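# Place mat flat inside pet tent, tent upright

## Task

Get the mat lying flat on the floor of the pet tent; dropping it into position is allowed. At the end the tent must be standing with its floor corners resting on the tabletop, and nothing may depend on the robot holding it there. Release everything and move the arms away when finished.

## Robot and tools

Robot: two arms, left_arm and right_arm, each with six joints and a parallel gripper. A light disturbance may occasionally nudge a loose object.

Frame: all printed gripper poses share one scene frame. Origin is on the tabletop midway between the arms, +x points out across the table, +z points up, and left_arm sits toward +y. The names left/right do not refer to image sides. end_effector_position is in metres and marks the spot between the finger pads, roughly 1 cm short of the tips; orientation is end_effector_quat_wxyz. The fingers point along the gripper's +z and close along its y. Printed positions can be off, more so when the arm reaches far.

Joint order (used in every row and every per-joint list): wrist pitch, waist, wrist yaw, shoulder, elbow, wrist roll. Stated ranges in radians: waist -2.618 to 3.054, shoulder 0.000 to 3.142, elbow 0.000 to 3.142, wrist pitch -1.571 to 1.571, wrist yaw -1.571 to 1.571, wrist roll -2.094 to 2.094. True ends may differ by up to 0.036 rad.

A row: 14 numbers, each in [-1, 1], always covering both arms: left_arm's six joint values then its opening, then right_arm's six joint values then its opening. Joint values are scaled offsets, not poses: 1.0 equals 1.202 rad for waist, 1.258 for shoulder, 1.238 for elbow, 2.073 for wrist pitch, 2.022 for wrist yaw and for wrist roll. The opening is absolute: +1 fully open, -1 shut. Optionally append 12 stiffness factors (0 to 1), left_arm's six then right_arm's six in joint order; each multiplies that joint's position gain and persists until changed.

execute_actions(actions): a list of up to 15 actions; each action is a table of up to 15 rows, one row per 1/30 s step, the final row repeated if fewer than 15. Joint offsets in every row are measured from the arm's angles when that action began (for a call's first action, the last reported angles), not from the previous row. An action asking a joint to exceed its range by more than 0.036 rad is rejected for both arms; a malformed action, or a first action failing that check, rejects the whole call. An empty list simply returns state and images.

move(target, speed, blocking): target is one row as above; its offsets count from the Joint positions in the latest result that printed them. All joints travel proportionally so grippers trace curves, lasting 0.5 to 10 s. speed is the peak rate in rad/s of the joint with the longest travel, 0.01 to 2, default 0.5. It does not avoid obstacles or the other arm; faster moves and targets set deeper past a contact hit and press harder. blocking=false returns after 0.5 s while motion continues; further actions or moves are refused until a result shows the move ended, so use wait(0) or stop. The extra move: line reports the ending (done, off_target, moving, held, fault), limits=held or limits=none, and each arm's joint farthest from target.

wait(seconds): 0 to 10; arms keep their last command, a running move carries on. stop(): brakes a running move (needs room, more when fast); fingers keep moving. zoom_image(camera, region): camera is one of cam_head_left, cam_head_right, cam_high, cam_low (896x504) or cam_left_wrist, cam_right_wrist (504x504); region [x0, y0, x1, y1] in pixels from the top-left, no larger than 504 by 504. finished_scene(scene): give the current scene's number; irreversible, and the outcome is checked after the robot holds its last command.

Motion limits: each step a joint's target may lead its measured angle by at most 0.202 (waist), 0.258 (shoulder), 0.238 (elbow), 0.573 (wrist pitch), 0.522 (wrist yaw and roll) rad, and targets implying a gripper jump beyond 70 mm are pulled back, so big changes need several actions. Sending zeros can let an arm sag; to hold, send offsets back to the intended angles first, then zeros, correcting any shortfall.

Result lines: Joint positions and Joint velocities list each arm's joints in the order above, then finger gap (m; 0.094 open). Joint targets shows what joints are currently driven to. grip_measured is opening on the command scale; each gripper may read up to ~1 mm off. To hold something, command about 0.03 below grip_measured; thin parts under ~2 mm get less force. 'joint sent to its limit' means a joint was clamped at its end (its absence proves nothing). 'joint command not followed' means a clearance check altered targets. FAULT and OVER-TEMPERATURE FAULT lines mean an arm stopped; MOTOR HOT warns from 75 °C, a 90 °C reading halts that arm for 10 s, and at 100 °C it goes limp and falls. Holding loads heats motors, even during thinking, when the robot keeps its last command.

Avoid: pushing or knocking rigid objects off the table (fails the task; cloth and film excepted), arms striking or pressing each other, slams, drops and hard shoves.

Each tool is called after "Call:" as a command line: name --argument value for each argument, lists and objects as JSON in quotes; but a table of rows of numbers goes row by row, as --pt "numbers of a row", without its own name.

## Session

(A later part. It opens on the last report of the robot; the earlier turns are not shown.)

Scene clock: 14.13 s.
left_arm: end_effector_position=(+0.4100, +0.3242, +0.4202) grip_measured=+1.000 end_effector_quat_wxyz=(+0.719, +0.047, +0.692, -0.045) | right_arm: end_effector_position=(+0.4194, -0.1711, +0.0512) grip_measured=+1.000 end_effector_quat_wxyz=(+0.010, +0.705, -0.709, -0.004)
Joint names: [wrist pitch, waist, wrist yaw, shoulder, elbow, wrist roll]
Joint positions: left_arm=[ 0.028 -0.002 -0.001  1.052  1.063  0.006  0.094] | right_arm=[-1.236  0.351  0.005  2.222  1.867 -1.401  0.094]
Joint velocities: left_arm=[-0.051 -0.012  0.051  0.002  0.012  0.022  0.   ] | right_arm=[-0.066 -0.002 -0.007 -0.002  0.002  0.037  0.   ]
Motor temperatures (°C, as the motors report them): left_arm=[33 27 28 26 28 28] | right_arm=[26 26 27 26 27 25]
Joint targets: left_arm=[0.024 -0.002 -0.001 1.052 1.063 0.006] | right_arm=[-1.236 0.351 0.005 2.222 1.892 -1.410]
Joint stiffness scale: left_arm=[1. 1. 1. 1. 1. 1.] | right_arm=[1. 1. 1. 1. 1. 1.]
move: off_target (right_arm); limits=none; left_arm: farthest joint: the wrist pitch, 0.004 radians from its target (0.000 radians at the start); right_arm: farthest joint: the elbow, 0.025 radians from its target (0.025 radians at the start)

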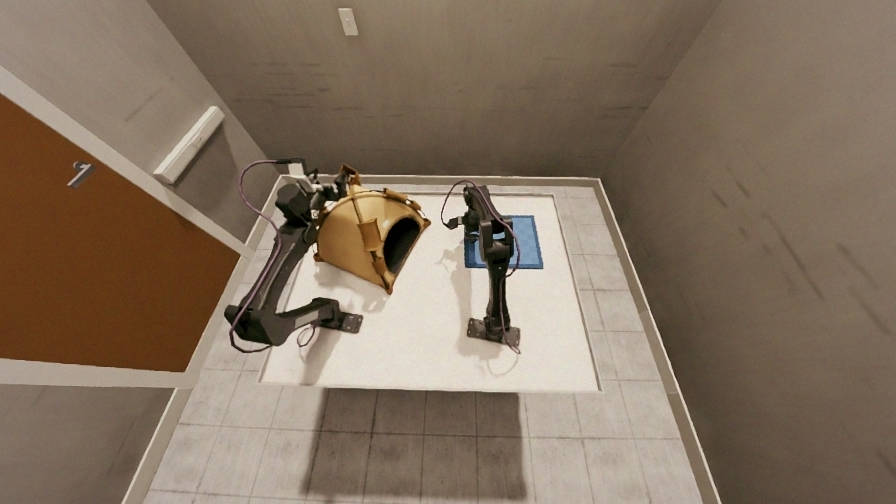

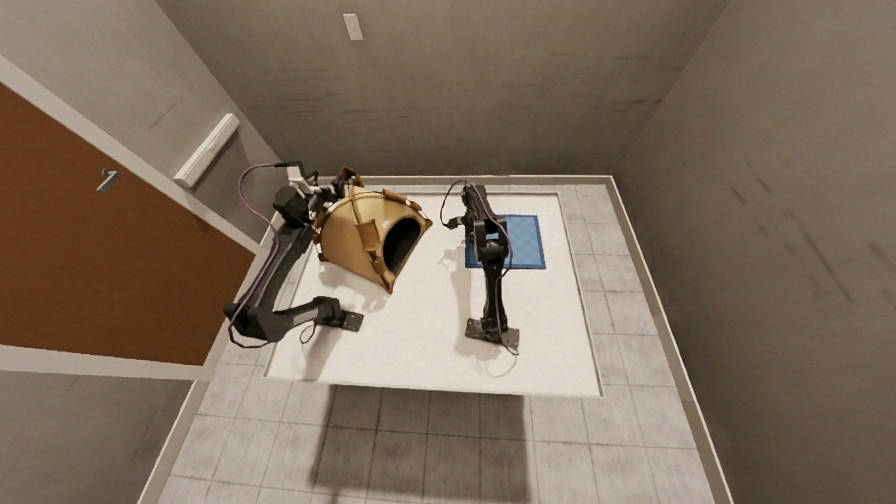

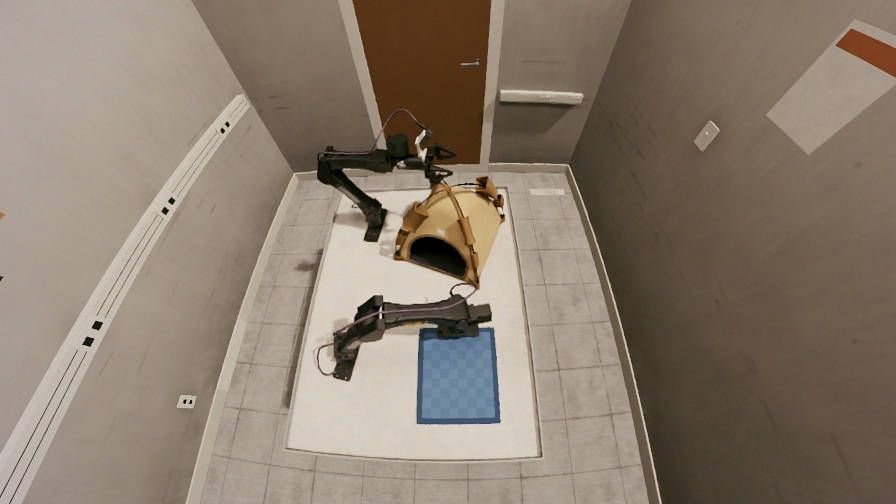

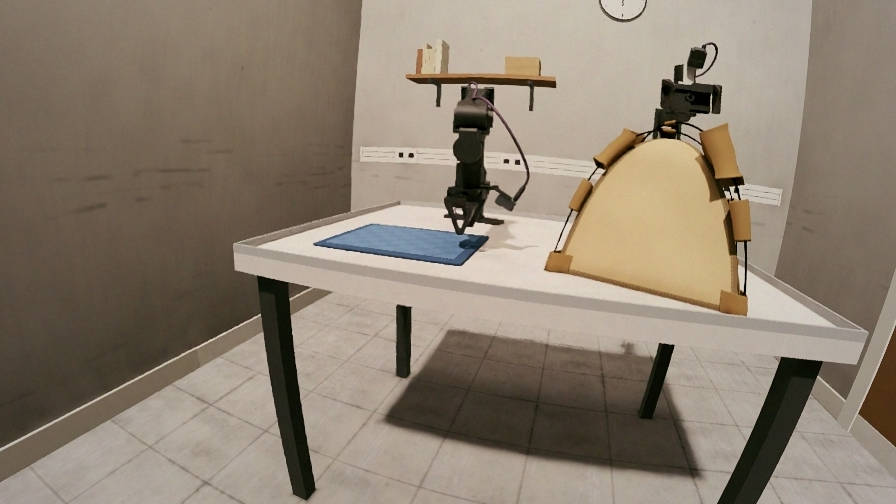

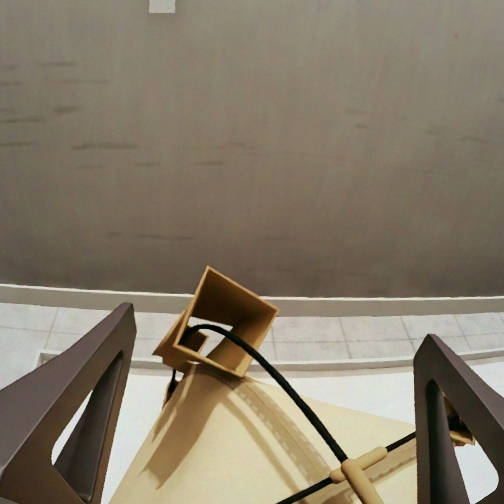

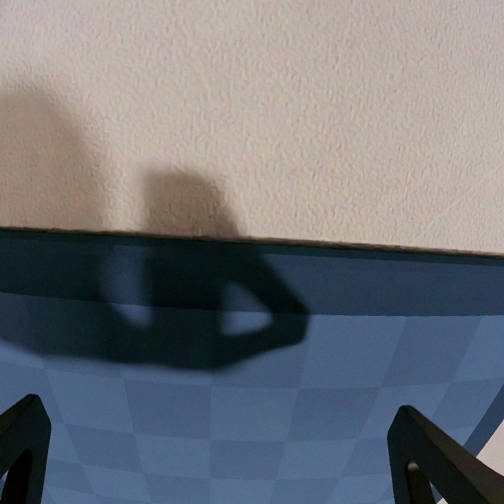

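Call:
move --target '[0,0,0,0,0,0,1,0.053,0.01,0,0.075,0.02,0,1]' --speed 0.15

Call:
move --target '[0,0,0,0,0,0,1,0,0,0,0.02,0.01,0,-0.6]' --speed 0.15

Scene clock: 15.73 s.
left_arm: end_effector_position=(+0.4100, +0.3242, +0.4213) grip_measured=+1.000 end_effector_quat_wxyz=(+0.721, +0.047, +0.690, -0.045) | right_arm: end_effector_position=(+0.4347, -0.1687, +0.0155) grip_measured=+1.000 end_effector_quat_wxyz=(+0.008, +0.705, -0.709, -0.002)
Joint names: [wrist pitch, waist, wrist yaw, shoulder, elbow, wrist roll]
Joint positions: left_arm=[ 0.032 -0.002 -0.001  1.052  1.063  0.006  0.094] | right_arm=[-1.145  0.351  0.005  2.308  1.867 -1.402  0.094]
Joint velocities: left_arm=[-0.022 -0.007 -0.037  0.007  0.002 -0.007  0.   ] | right_arm=[ 0.022  0.002  0.007 -0.017 -0.022  0.022  0.   ]
Motor temperatures (°C, as the motors report them): left_arm=[33 27 28 26 28 28] | right_arm=[26 26 27 26 27 25]
Joint targets: left_arm=[0.028 -0.002 -0.001 1.052 1.063 0.006] | right_arm=[-1.127 0.363 0.005 2.317 1.892 -1.401]
Joint stiffness scale: left_arm=[1. 1. 1. 1. 1. 1.] | right_arm=[1. 1. 1. 1. 1. 1.]
move: off_target (right_arm); limits=none; left_arm: farthest joint: the wrist pitch, 0.004 radians from its target (0.000 radians at the start); right_arm: farthest joint: the elbow, 0.025 radians from its target (0.025 radians at the start)

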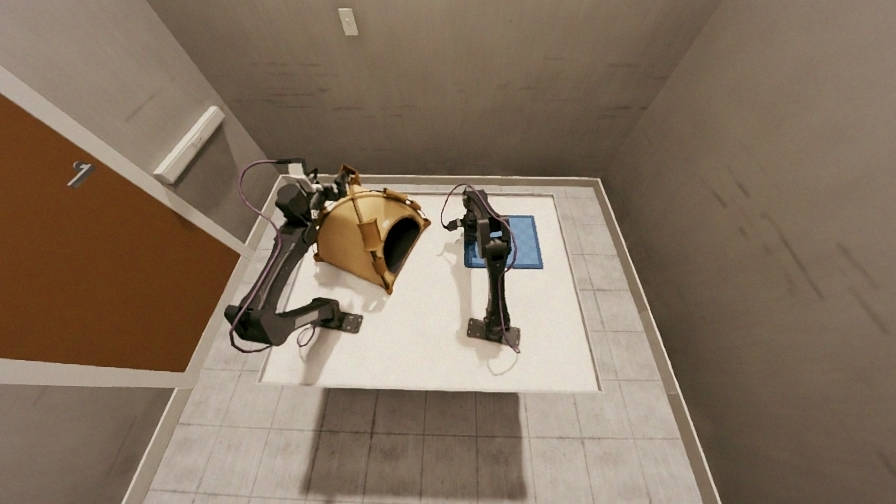

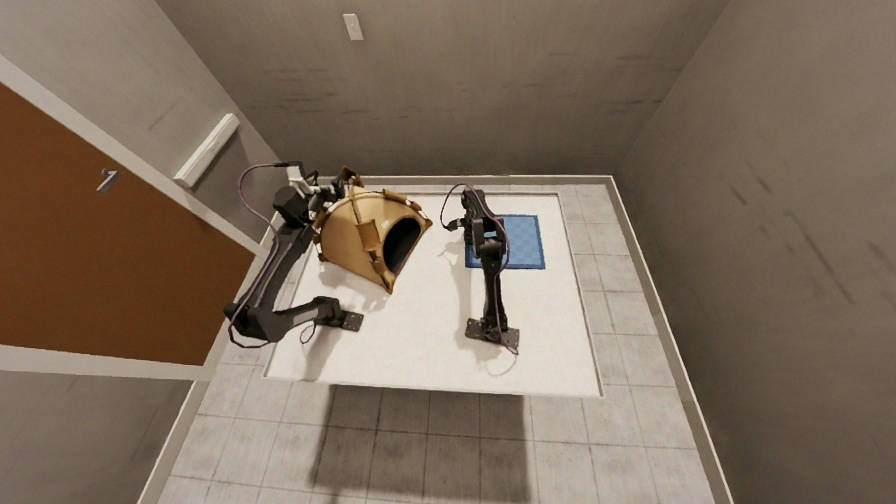

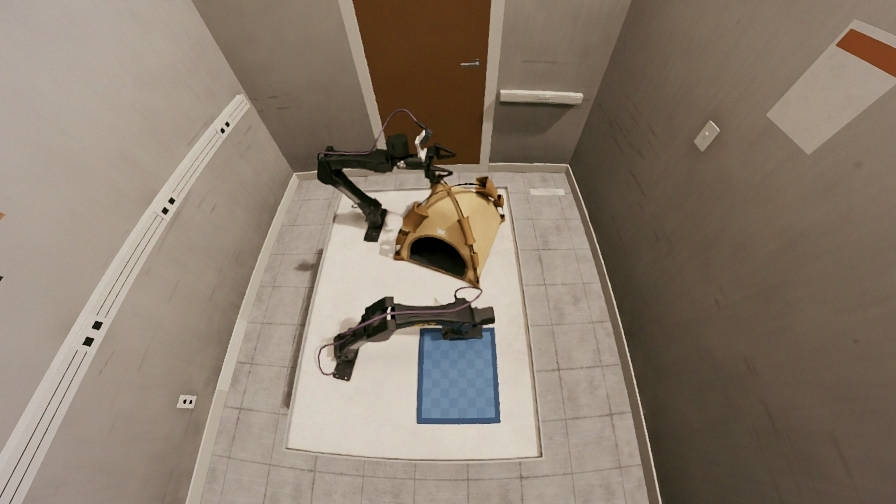

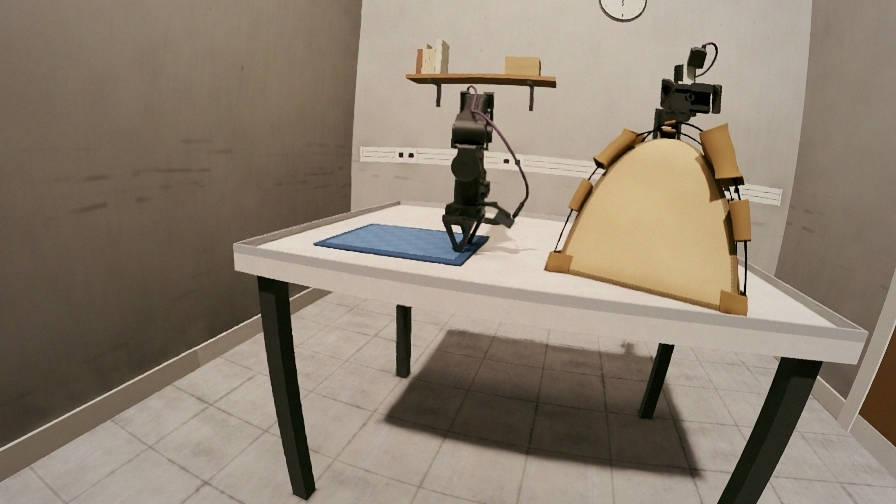

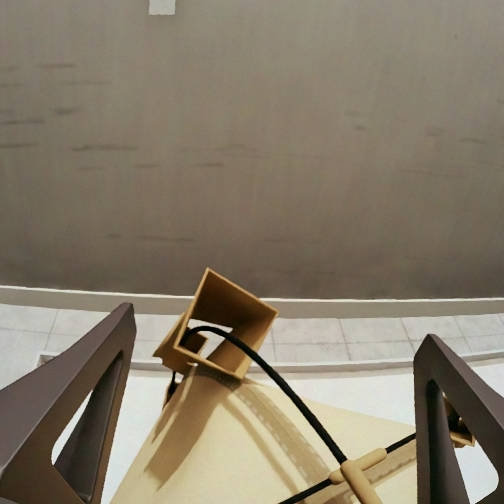

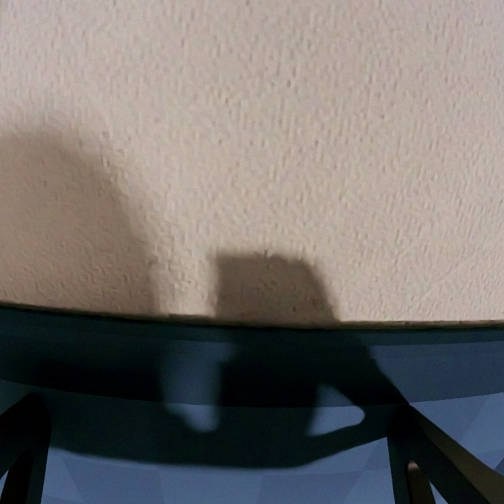

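Scene clock: 16.43 s.
left_arm: end_effector_position=(+0.4099, +0.3242, +0.4222) grip_measured=+1.000 end_effector_quat_wxyz=(+0.722, +0.047, +0.689, -0.045) | right_arm: end_effector_position=(+0.4350, -0.1686, +0.0150) grip_measured=-0.598 end_effector_quat_wxyz=(+0.007, +0.705, -0.709, -0.002)
Joint names: [wrist pitch, waist, wrist yaw, shoulder, elbow, wrist roll]
Joint positions: left_arm=[ 0.036 -0.002 -0.001  1.052  1.063  0.006  0.094] | right_arm=[-1.143  0.351  0.005  2.309  1.867 -1.402  0.019]
Joint velocities: left_arm=[-0.007  0.002  0.022 -0.017 -0.012 -0.051  0.   ] | right_arm=[-0.007 -0.007 -0.051  0.017 -0.002  0.022 -0.001]
Motor temperatures (°C, as the motors report them): left_arm=[33 27 28 26 28 28] | right_arm=[26 26 27 26 27 25]
Joint targets: left_arm=[0.032 -0.002 -0.001 1.052 1.063 0.006] | right_arm=[-1.145 0.351 0.005 2.333 1.879 -1.402]
Joint stiffness scale: left_arm=[1. 1. 1. 1. 1. 1.] | right_arm=[1. 1. 1. 1. 1. 1.]
move: off_target (right_arm); limits=none; left_arm: farthest joint: the wrist pitch, 0.004 radians from its target (0.000 radians at the start); right_arm: farthest joint: the shoulder, 0.024 radians from its target (0.025 radians at the start)

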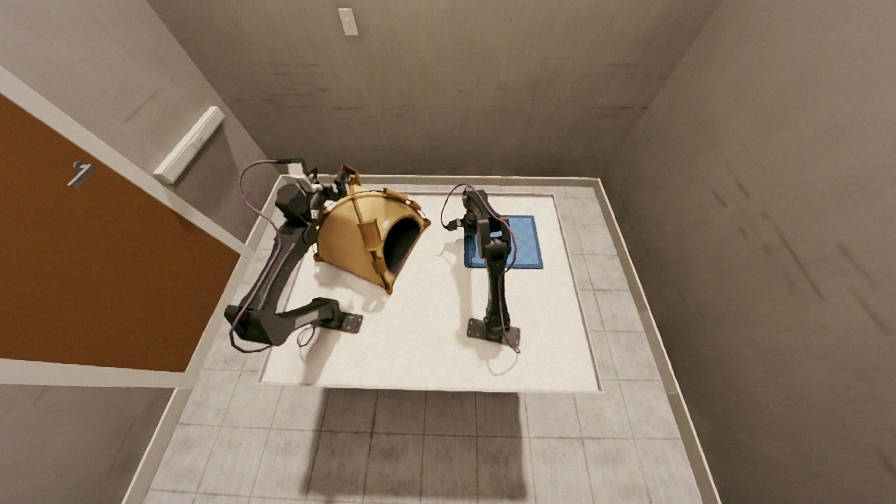

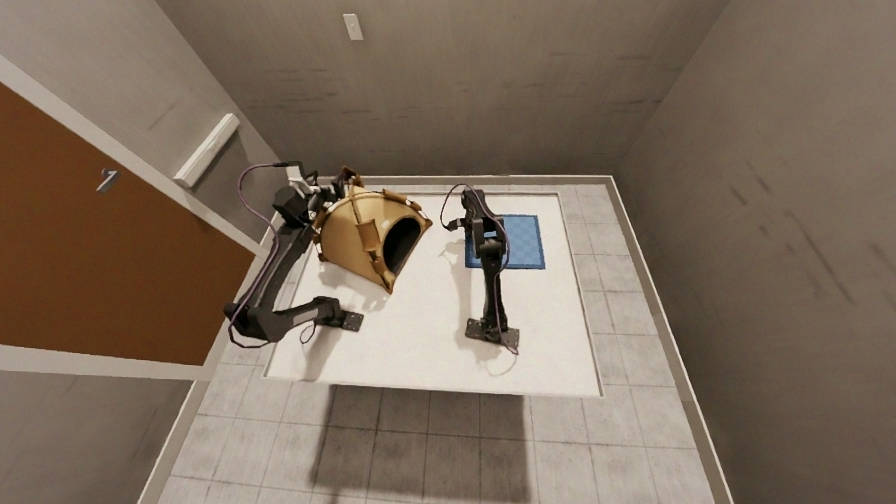

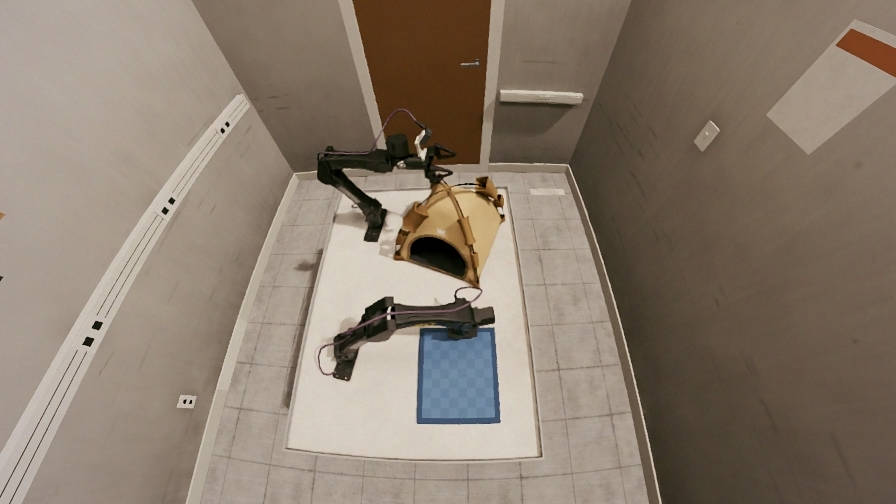

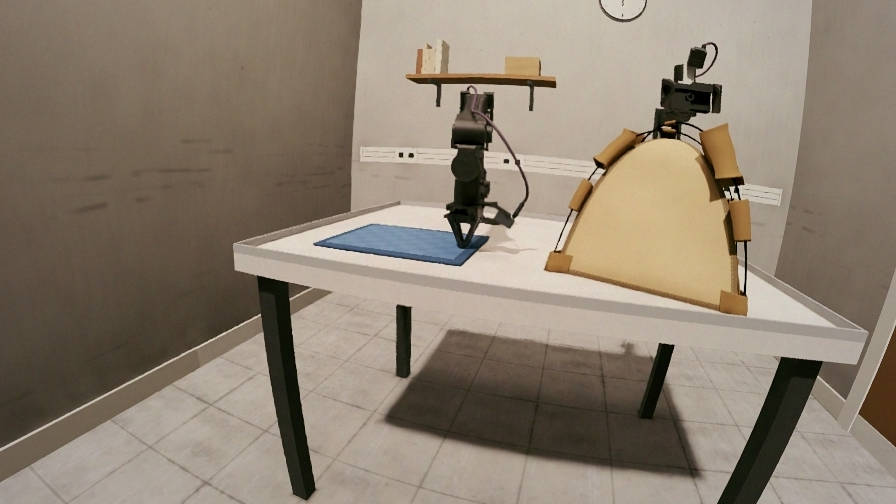

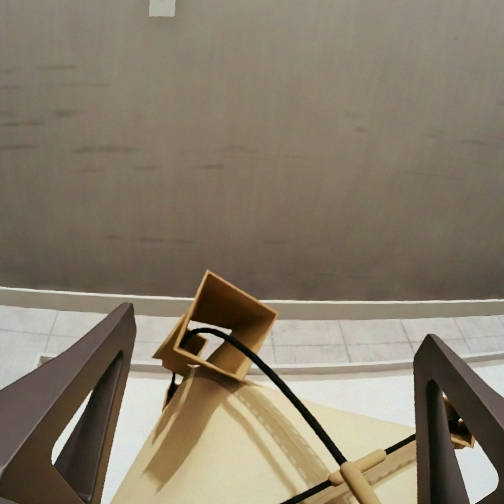

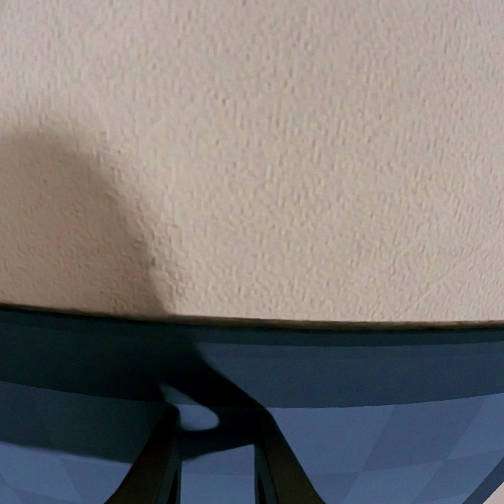

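Call:
execute_actions --actions '[[[0,0,0,0,0,0,1,0,0,0,0,0,0,1]],[[0,0,0,0,0,0,1,0,0,0,0.06,-0.01,0,1]],[[0,0,0,0,0,0,1,0,0,0,0.06,-0.01,0,0.95],[0,0,0,0,0,0,1,0,0,0,0.06,-0.01,0,0.9],[0,0,0,0,0,0,1,0,0,0,0.06,-0.01,0,0.85],[0,0,0,0,0,0,1,0,0,0,0.06,-0.01,0,0.8],[0,0,0,0,0,0,1,0,0,0,0.06,-0.01,0,0.75],[0,0,0,0,0,0,1,0,0,0,0.06,-0.01,0,0.7],[0,0,0,0,0,0,1,0,0,0,0.06,-0.01,0,0.65],[0,0,0,0,0,0,1,0,0,0,0.06,-0.01,0,0.6],[0,0,0,0,0,0,1,0,0,0,0.06,-0.01,0,0.55],[0,0,0,0,0,0,1,0,0,0,0.06,-0.01,0,0.5],[0,0,0,0,0,0,1,0,0,0,0.06,-0.01,0,0.45],[0,0,0,0,0,0,1,0,0,0,0.06,-0.01,0,0.4],[0,0,0,0,0,0,1,0,0,0,0.06,-0.01,0,0.35],[0,0,0,0,0,0,1,0,0,0,0.06,-0.01,0,0.3],[0,0,0,0,0,0,1,0,0,0,0.06,-0.01,0,0.25]]]'

Scene clock: 18.70 s.
left_arm: end_effector_position=(+0.4098, +0.3242, +0.4251) grip_measured=+1.000 end_effector_quat_wxyz=(+0.726, +0.047, +0.685, -0.045) | right_arm: end_effector_position=(+0.4349, -0.1687, +0.0127) grip_measured=+0.278 end_effector_quat_wxyz=(+0.009, +0.705, -0.709, -0.003)
Joint names: [wrist pitch, waist, wrist yaw, shoulder, elbow, wrist roll]
Joint positions: left_arm=[ 0.047 -0.002 -0.001  1.052  1.063  0.006  0.094] | right_arm=[-1.141  0.351  0.006  2.314  1.867 -1.402  0.06 ]
Joint velocities: left_arm=[ 0.022  0.007 -0.051 -0.017  0.002 -0.022  0.   ] | right_arm=[-0.095 -0.002 -0.007 -0.022 -0.012  0.022 -0.052]
Motor temperatures (°C, as the motors report them): left_arm=[33 27 28 26 28 28] | right_arm=[26 26 27 26 27 25]
Joint targets: left_arm=[0.043 -0.002 -0.001 1.052 1.063 0.006] | right_arm=[-1.144 0.351 0.005 2.390 1.855 -1.402]
Joint stiffness scale: left_arm=[1. 1. 1. 1. 1. 1.] | right_arm=[1. 1. 1. 1. 1. 1.]

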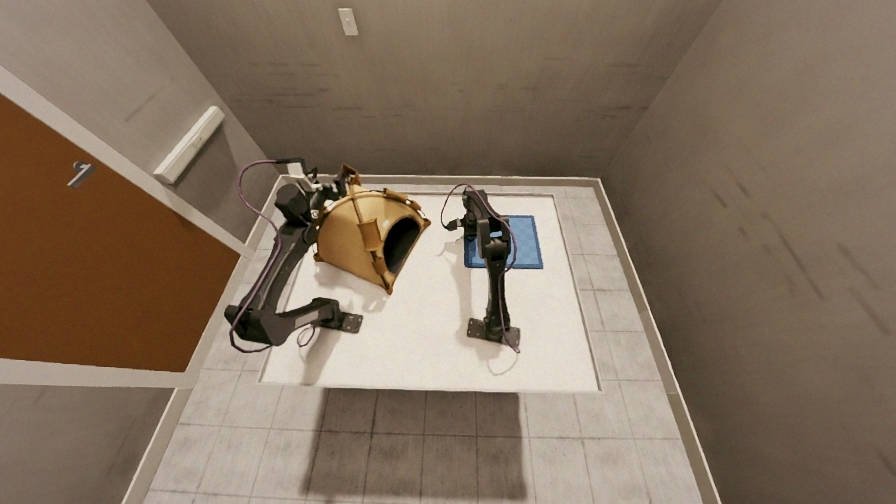

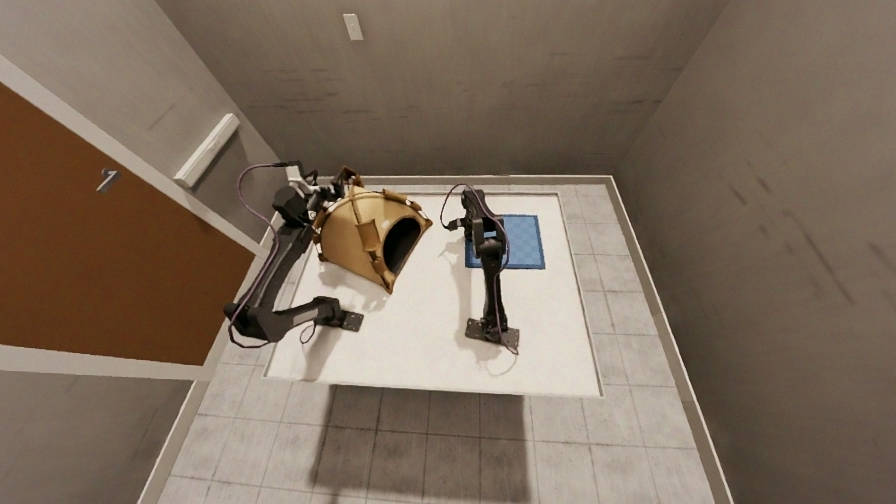

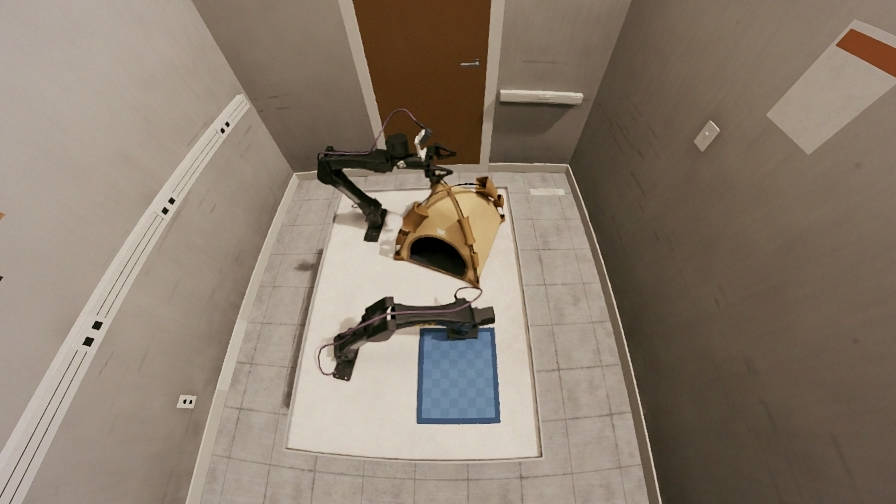

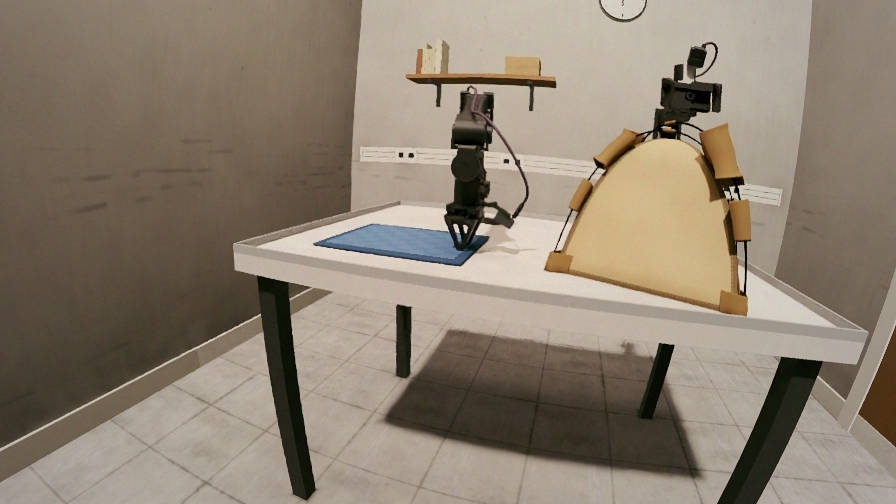

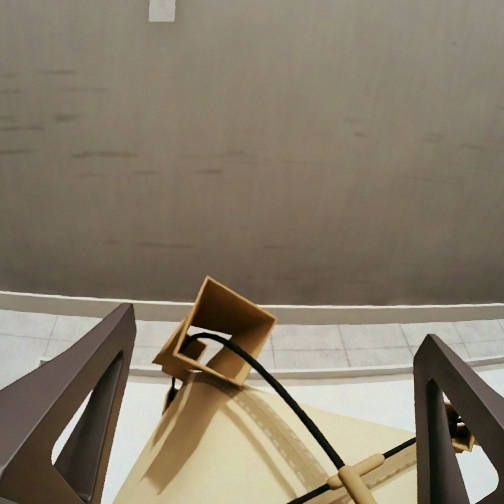

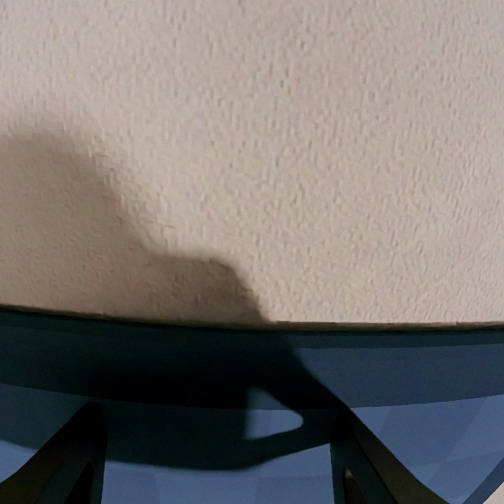

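Call:
move --target '[0,0,0,0,0,0,1,-0.03,0,0,-0.07,0.02,0,1]' --speed 0.3

Call:
move --target '[0,0,0,0,0,0,1,0,0.06,0.1,0,0.02,0.8,1]' --speed 1.5

Scene clock: 20.97 s.
left_arm: end_effector_position=(+0.4097, +0.3242, +0.4260) grip_measured=+1.000 end_effector_quat_wxyz=(+0.727, +0.047, +0.683, -0.045) | right_arm: end_effector_position=(+0.4295, -0.1696, +0.0405) grip_measured=+0.999 end_effector_quat_wxyz=(+0.001, +0.705, -0.709, +0.003)
Joint names: [wrist pitch, waist, wrist yaw, shoulder, elbow, wrist roll]
Joint positions: left_arm=[ 0.051 -0.002 -0.001  1.052  1.063  0.006  0.094] | right_arm=[-1.188  0.351  0.006  2.248  1.867 -1.402  0.094]
Joint velocities: left_arm=[-0.022 -0.002 -0.037 -0.012 -0.012  0.081  0.   ] | right_arm=[ 0.051  0.007 -0.022 -0.017 -0.002  0.022 -0.   ]
Motor temperatures (°C, as the motors report them): left_arm=[34 27 28 26 28 28] | right_arm=[26 26 27 26 27 25]
Joint targets: left_arm=[0.047 -0.002 -0.001 1.052 1.063 0.006] | right_arm=[-1.204 0.351 0.006 2.226 1.892 -1.402]
Joint stiffness scale: left_arm=[1. 1. 1. 1. 1. 1.] | right_arm=[1. 1. 1. 1. 1. 1.]
move: off_target (right_arm); limits=none; left_arm: farthest joint: the wrist pitch, 0.004 radians from its target (0.000 radians at the start); right_arm: farthest joint: the elbow, 0.024 radians from its target (0.025 radians at the start)

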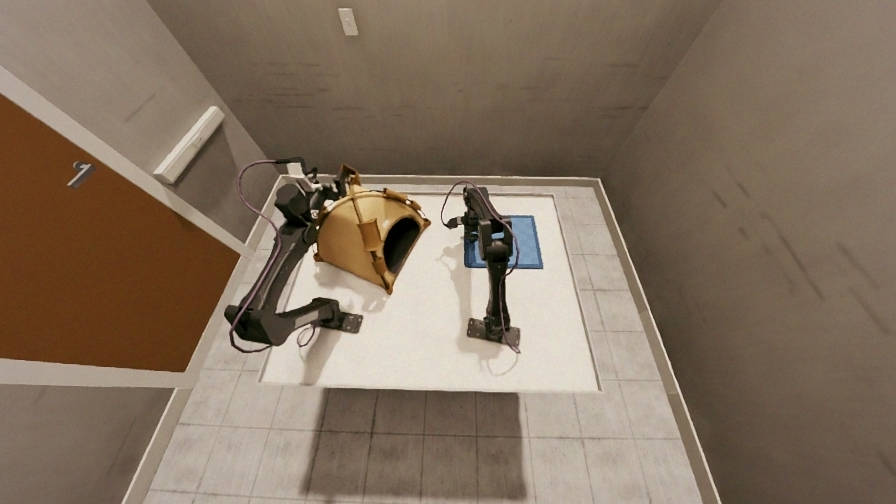

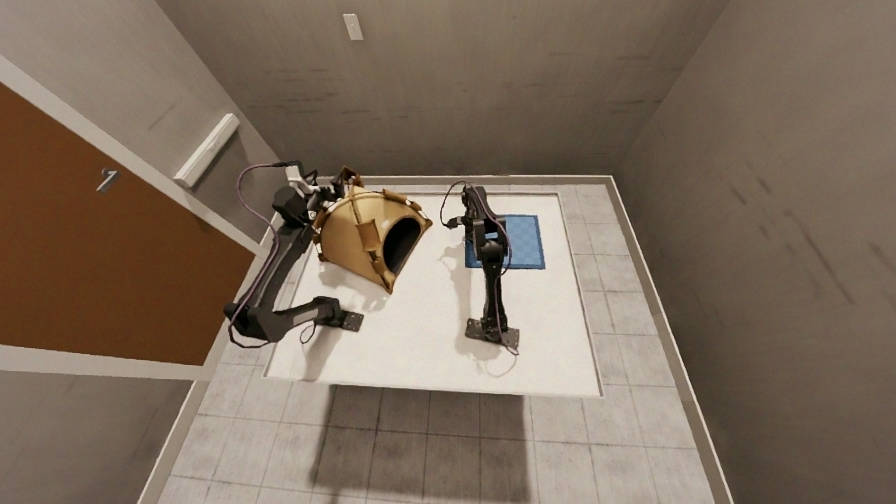

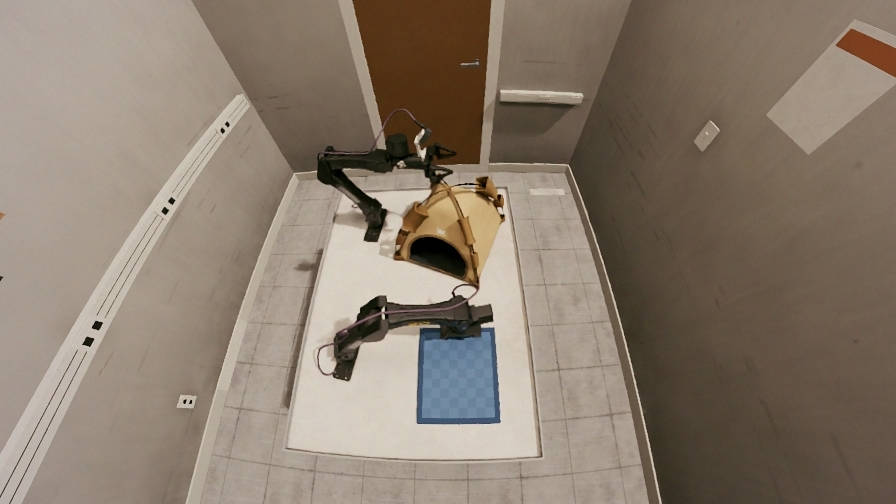

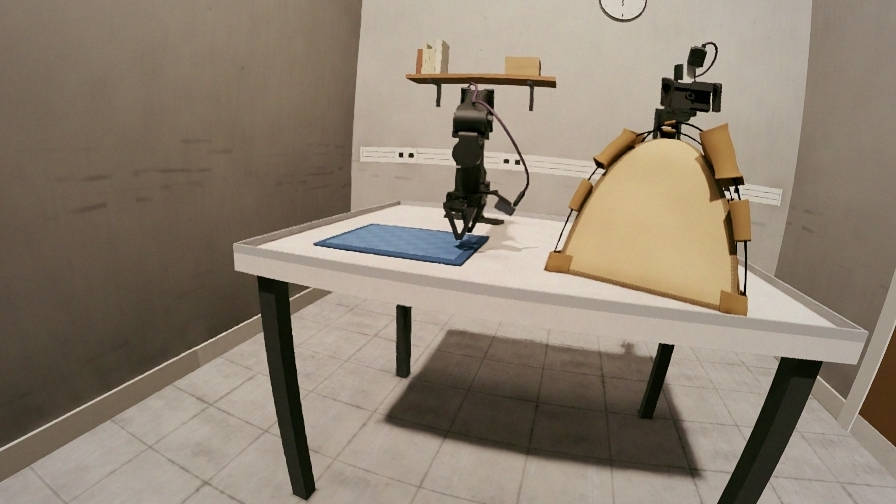

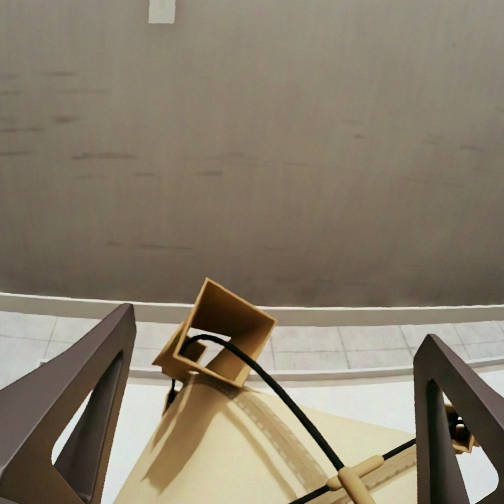

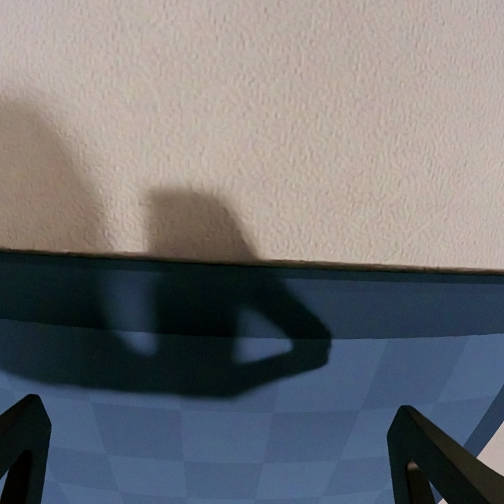

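Scene clock: 23.13 s.
left_arm: end_effector_position=(+0.4097, +0.3242, +0.4269) grip_measured=+1.000 end_effector_quat_wxyz=(+0.729, +0.047, +0.682, -0.045) | right_arm: end_effector_position=(+0.4317, -0.1756, +0.0439) grip_measured=+0.999 end_effector_quat_wxyz=(+0.022, -0.010, +0.995, -0.095)
Joint names: [wrist pitch, waist, wrist yaw, shoulder, elbow, wrist roll]
Joint positions: left_arm=[ 0.055 -0.002 -0.001  1.052  1.063  0.006  0.094] | right_arm=[-1.188  0.414  0.195  2.248  1.867  0.206  0.094]
Joint velocities: left_arm=[ 0.022 -0.007  0.066 -0.002  0.002  0.081  0.   ] | right_arm=[-0.037 -0.002 -0.037 -0.007 -0.002  0.066  0.   ]
Motor temperatures (°C, as the motors report them): left_arm=[34 27 28 26 28 28] | right_arm=[26 26 27 26 27 25]
Joint targets: left_arm=[0.051 -0.002 -0.001 1.052 1.063 0.006] | right_arm=[-1.188 0.424 0.208 2.248 1.892 0.216]
Joint stiffness scale: left_arm=[1. 1. 1. 1. 1. 1.] | right_arm=[1. 1. 1. 1. 1. 1.]
move: off_target (right_arm); limits=none; left_arm: farthest joint: the wrist pitch, 0.004 radians from its target (0.000 radians at the start); right_arm: farthest joint: the elbow, 0.024 radians from its target (0.024 radians at the start)

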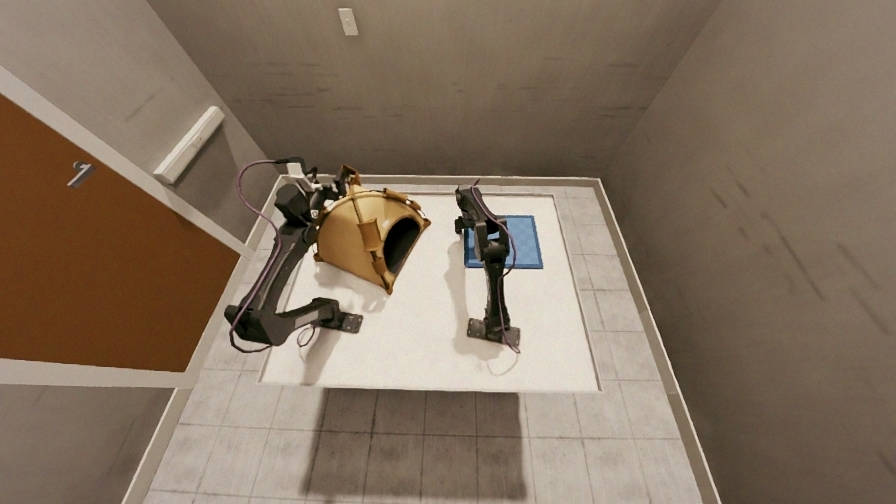

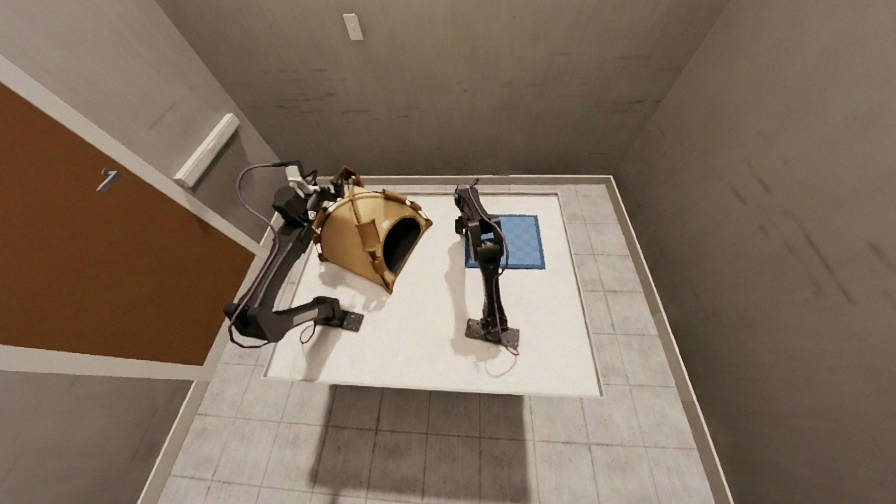

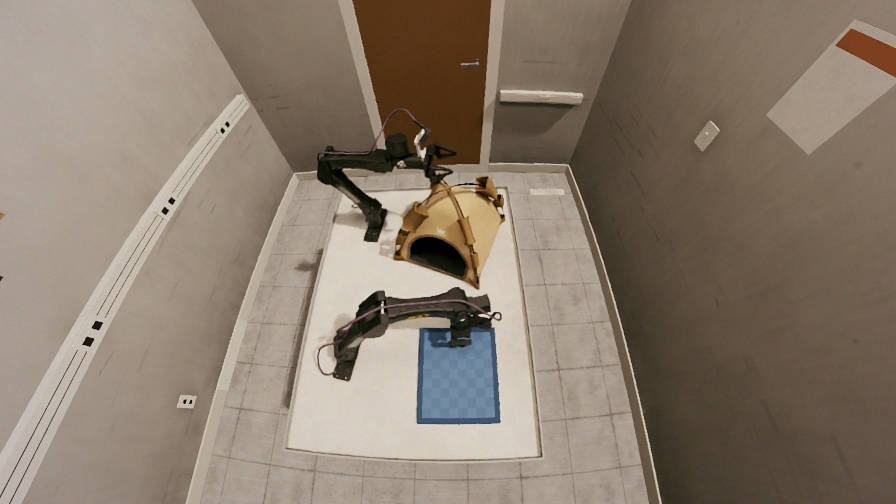

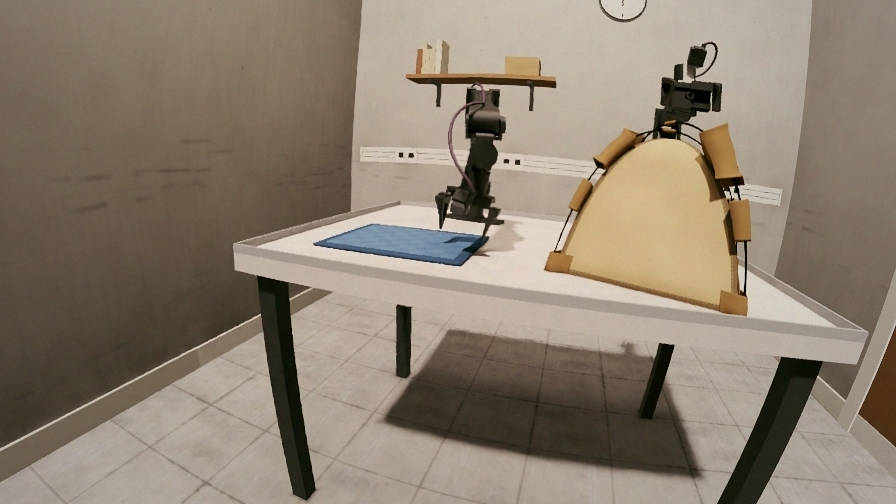

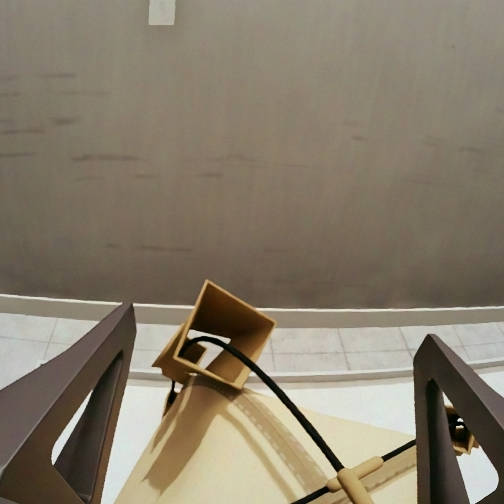

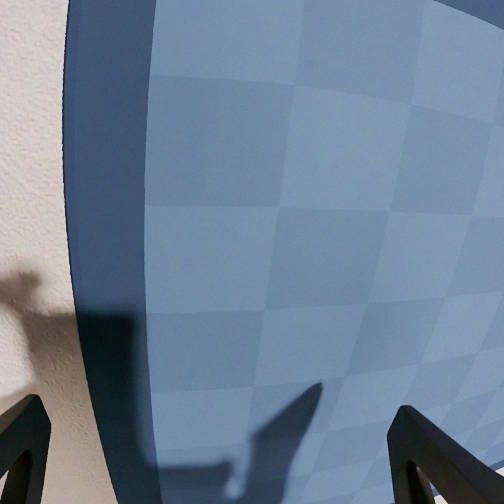

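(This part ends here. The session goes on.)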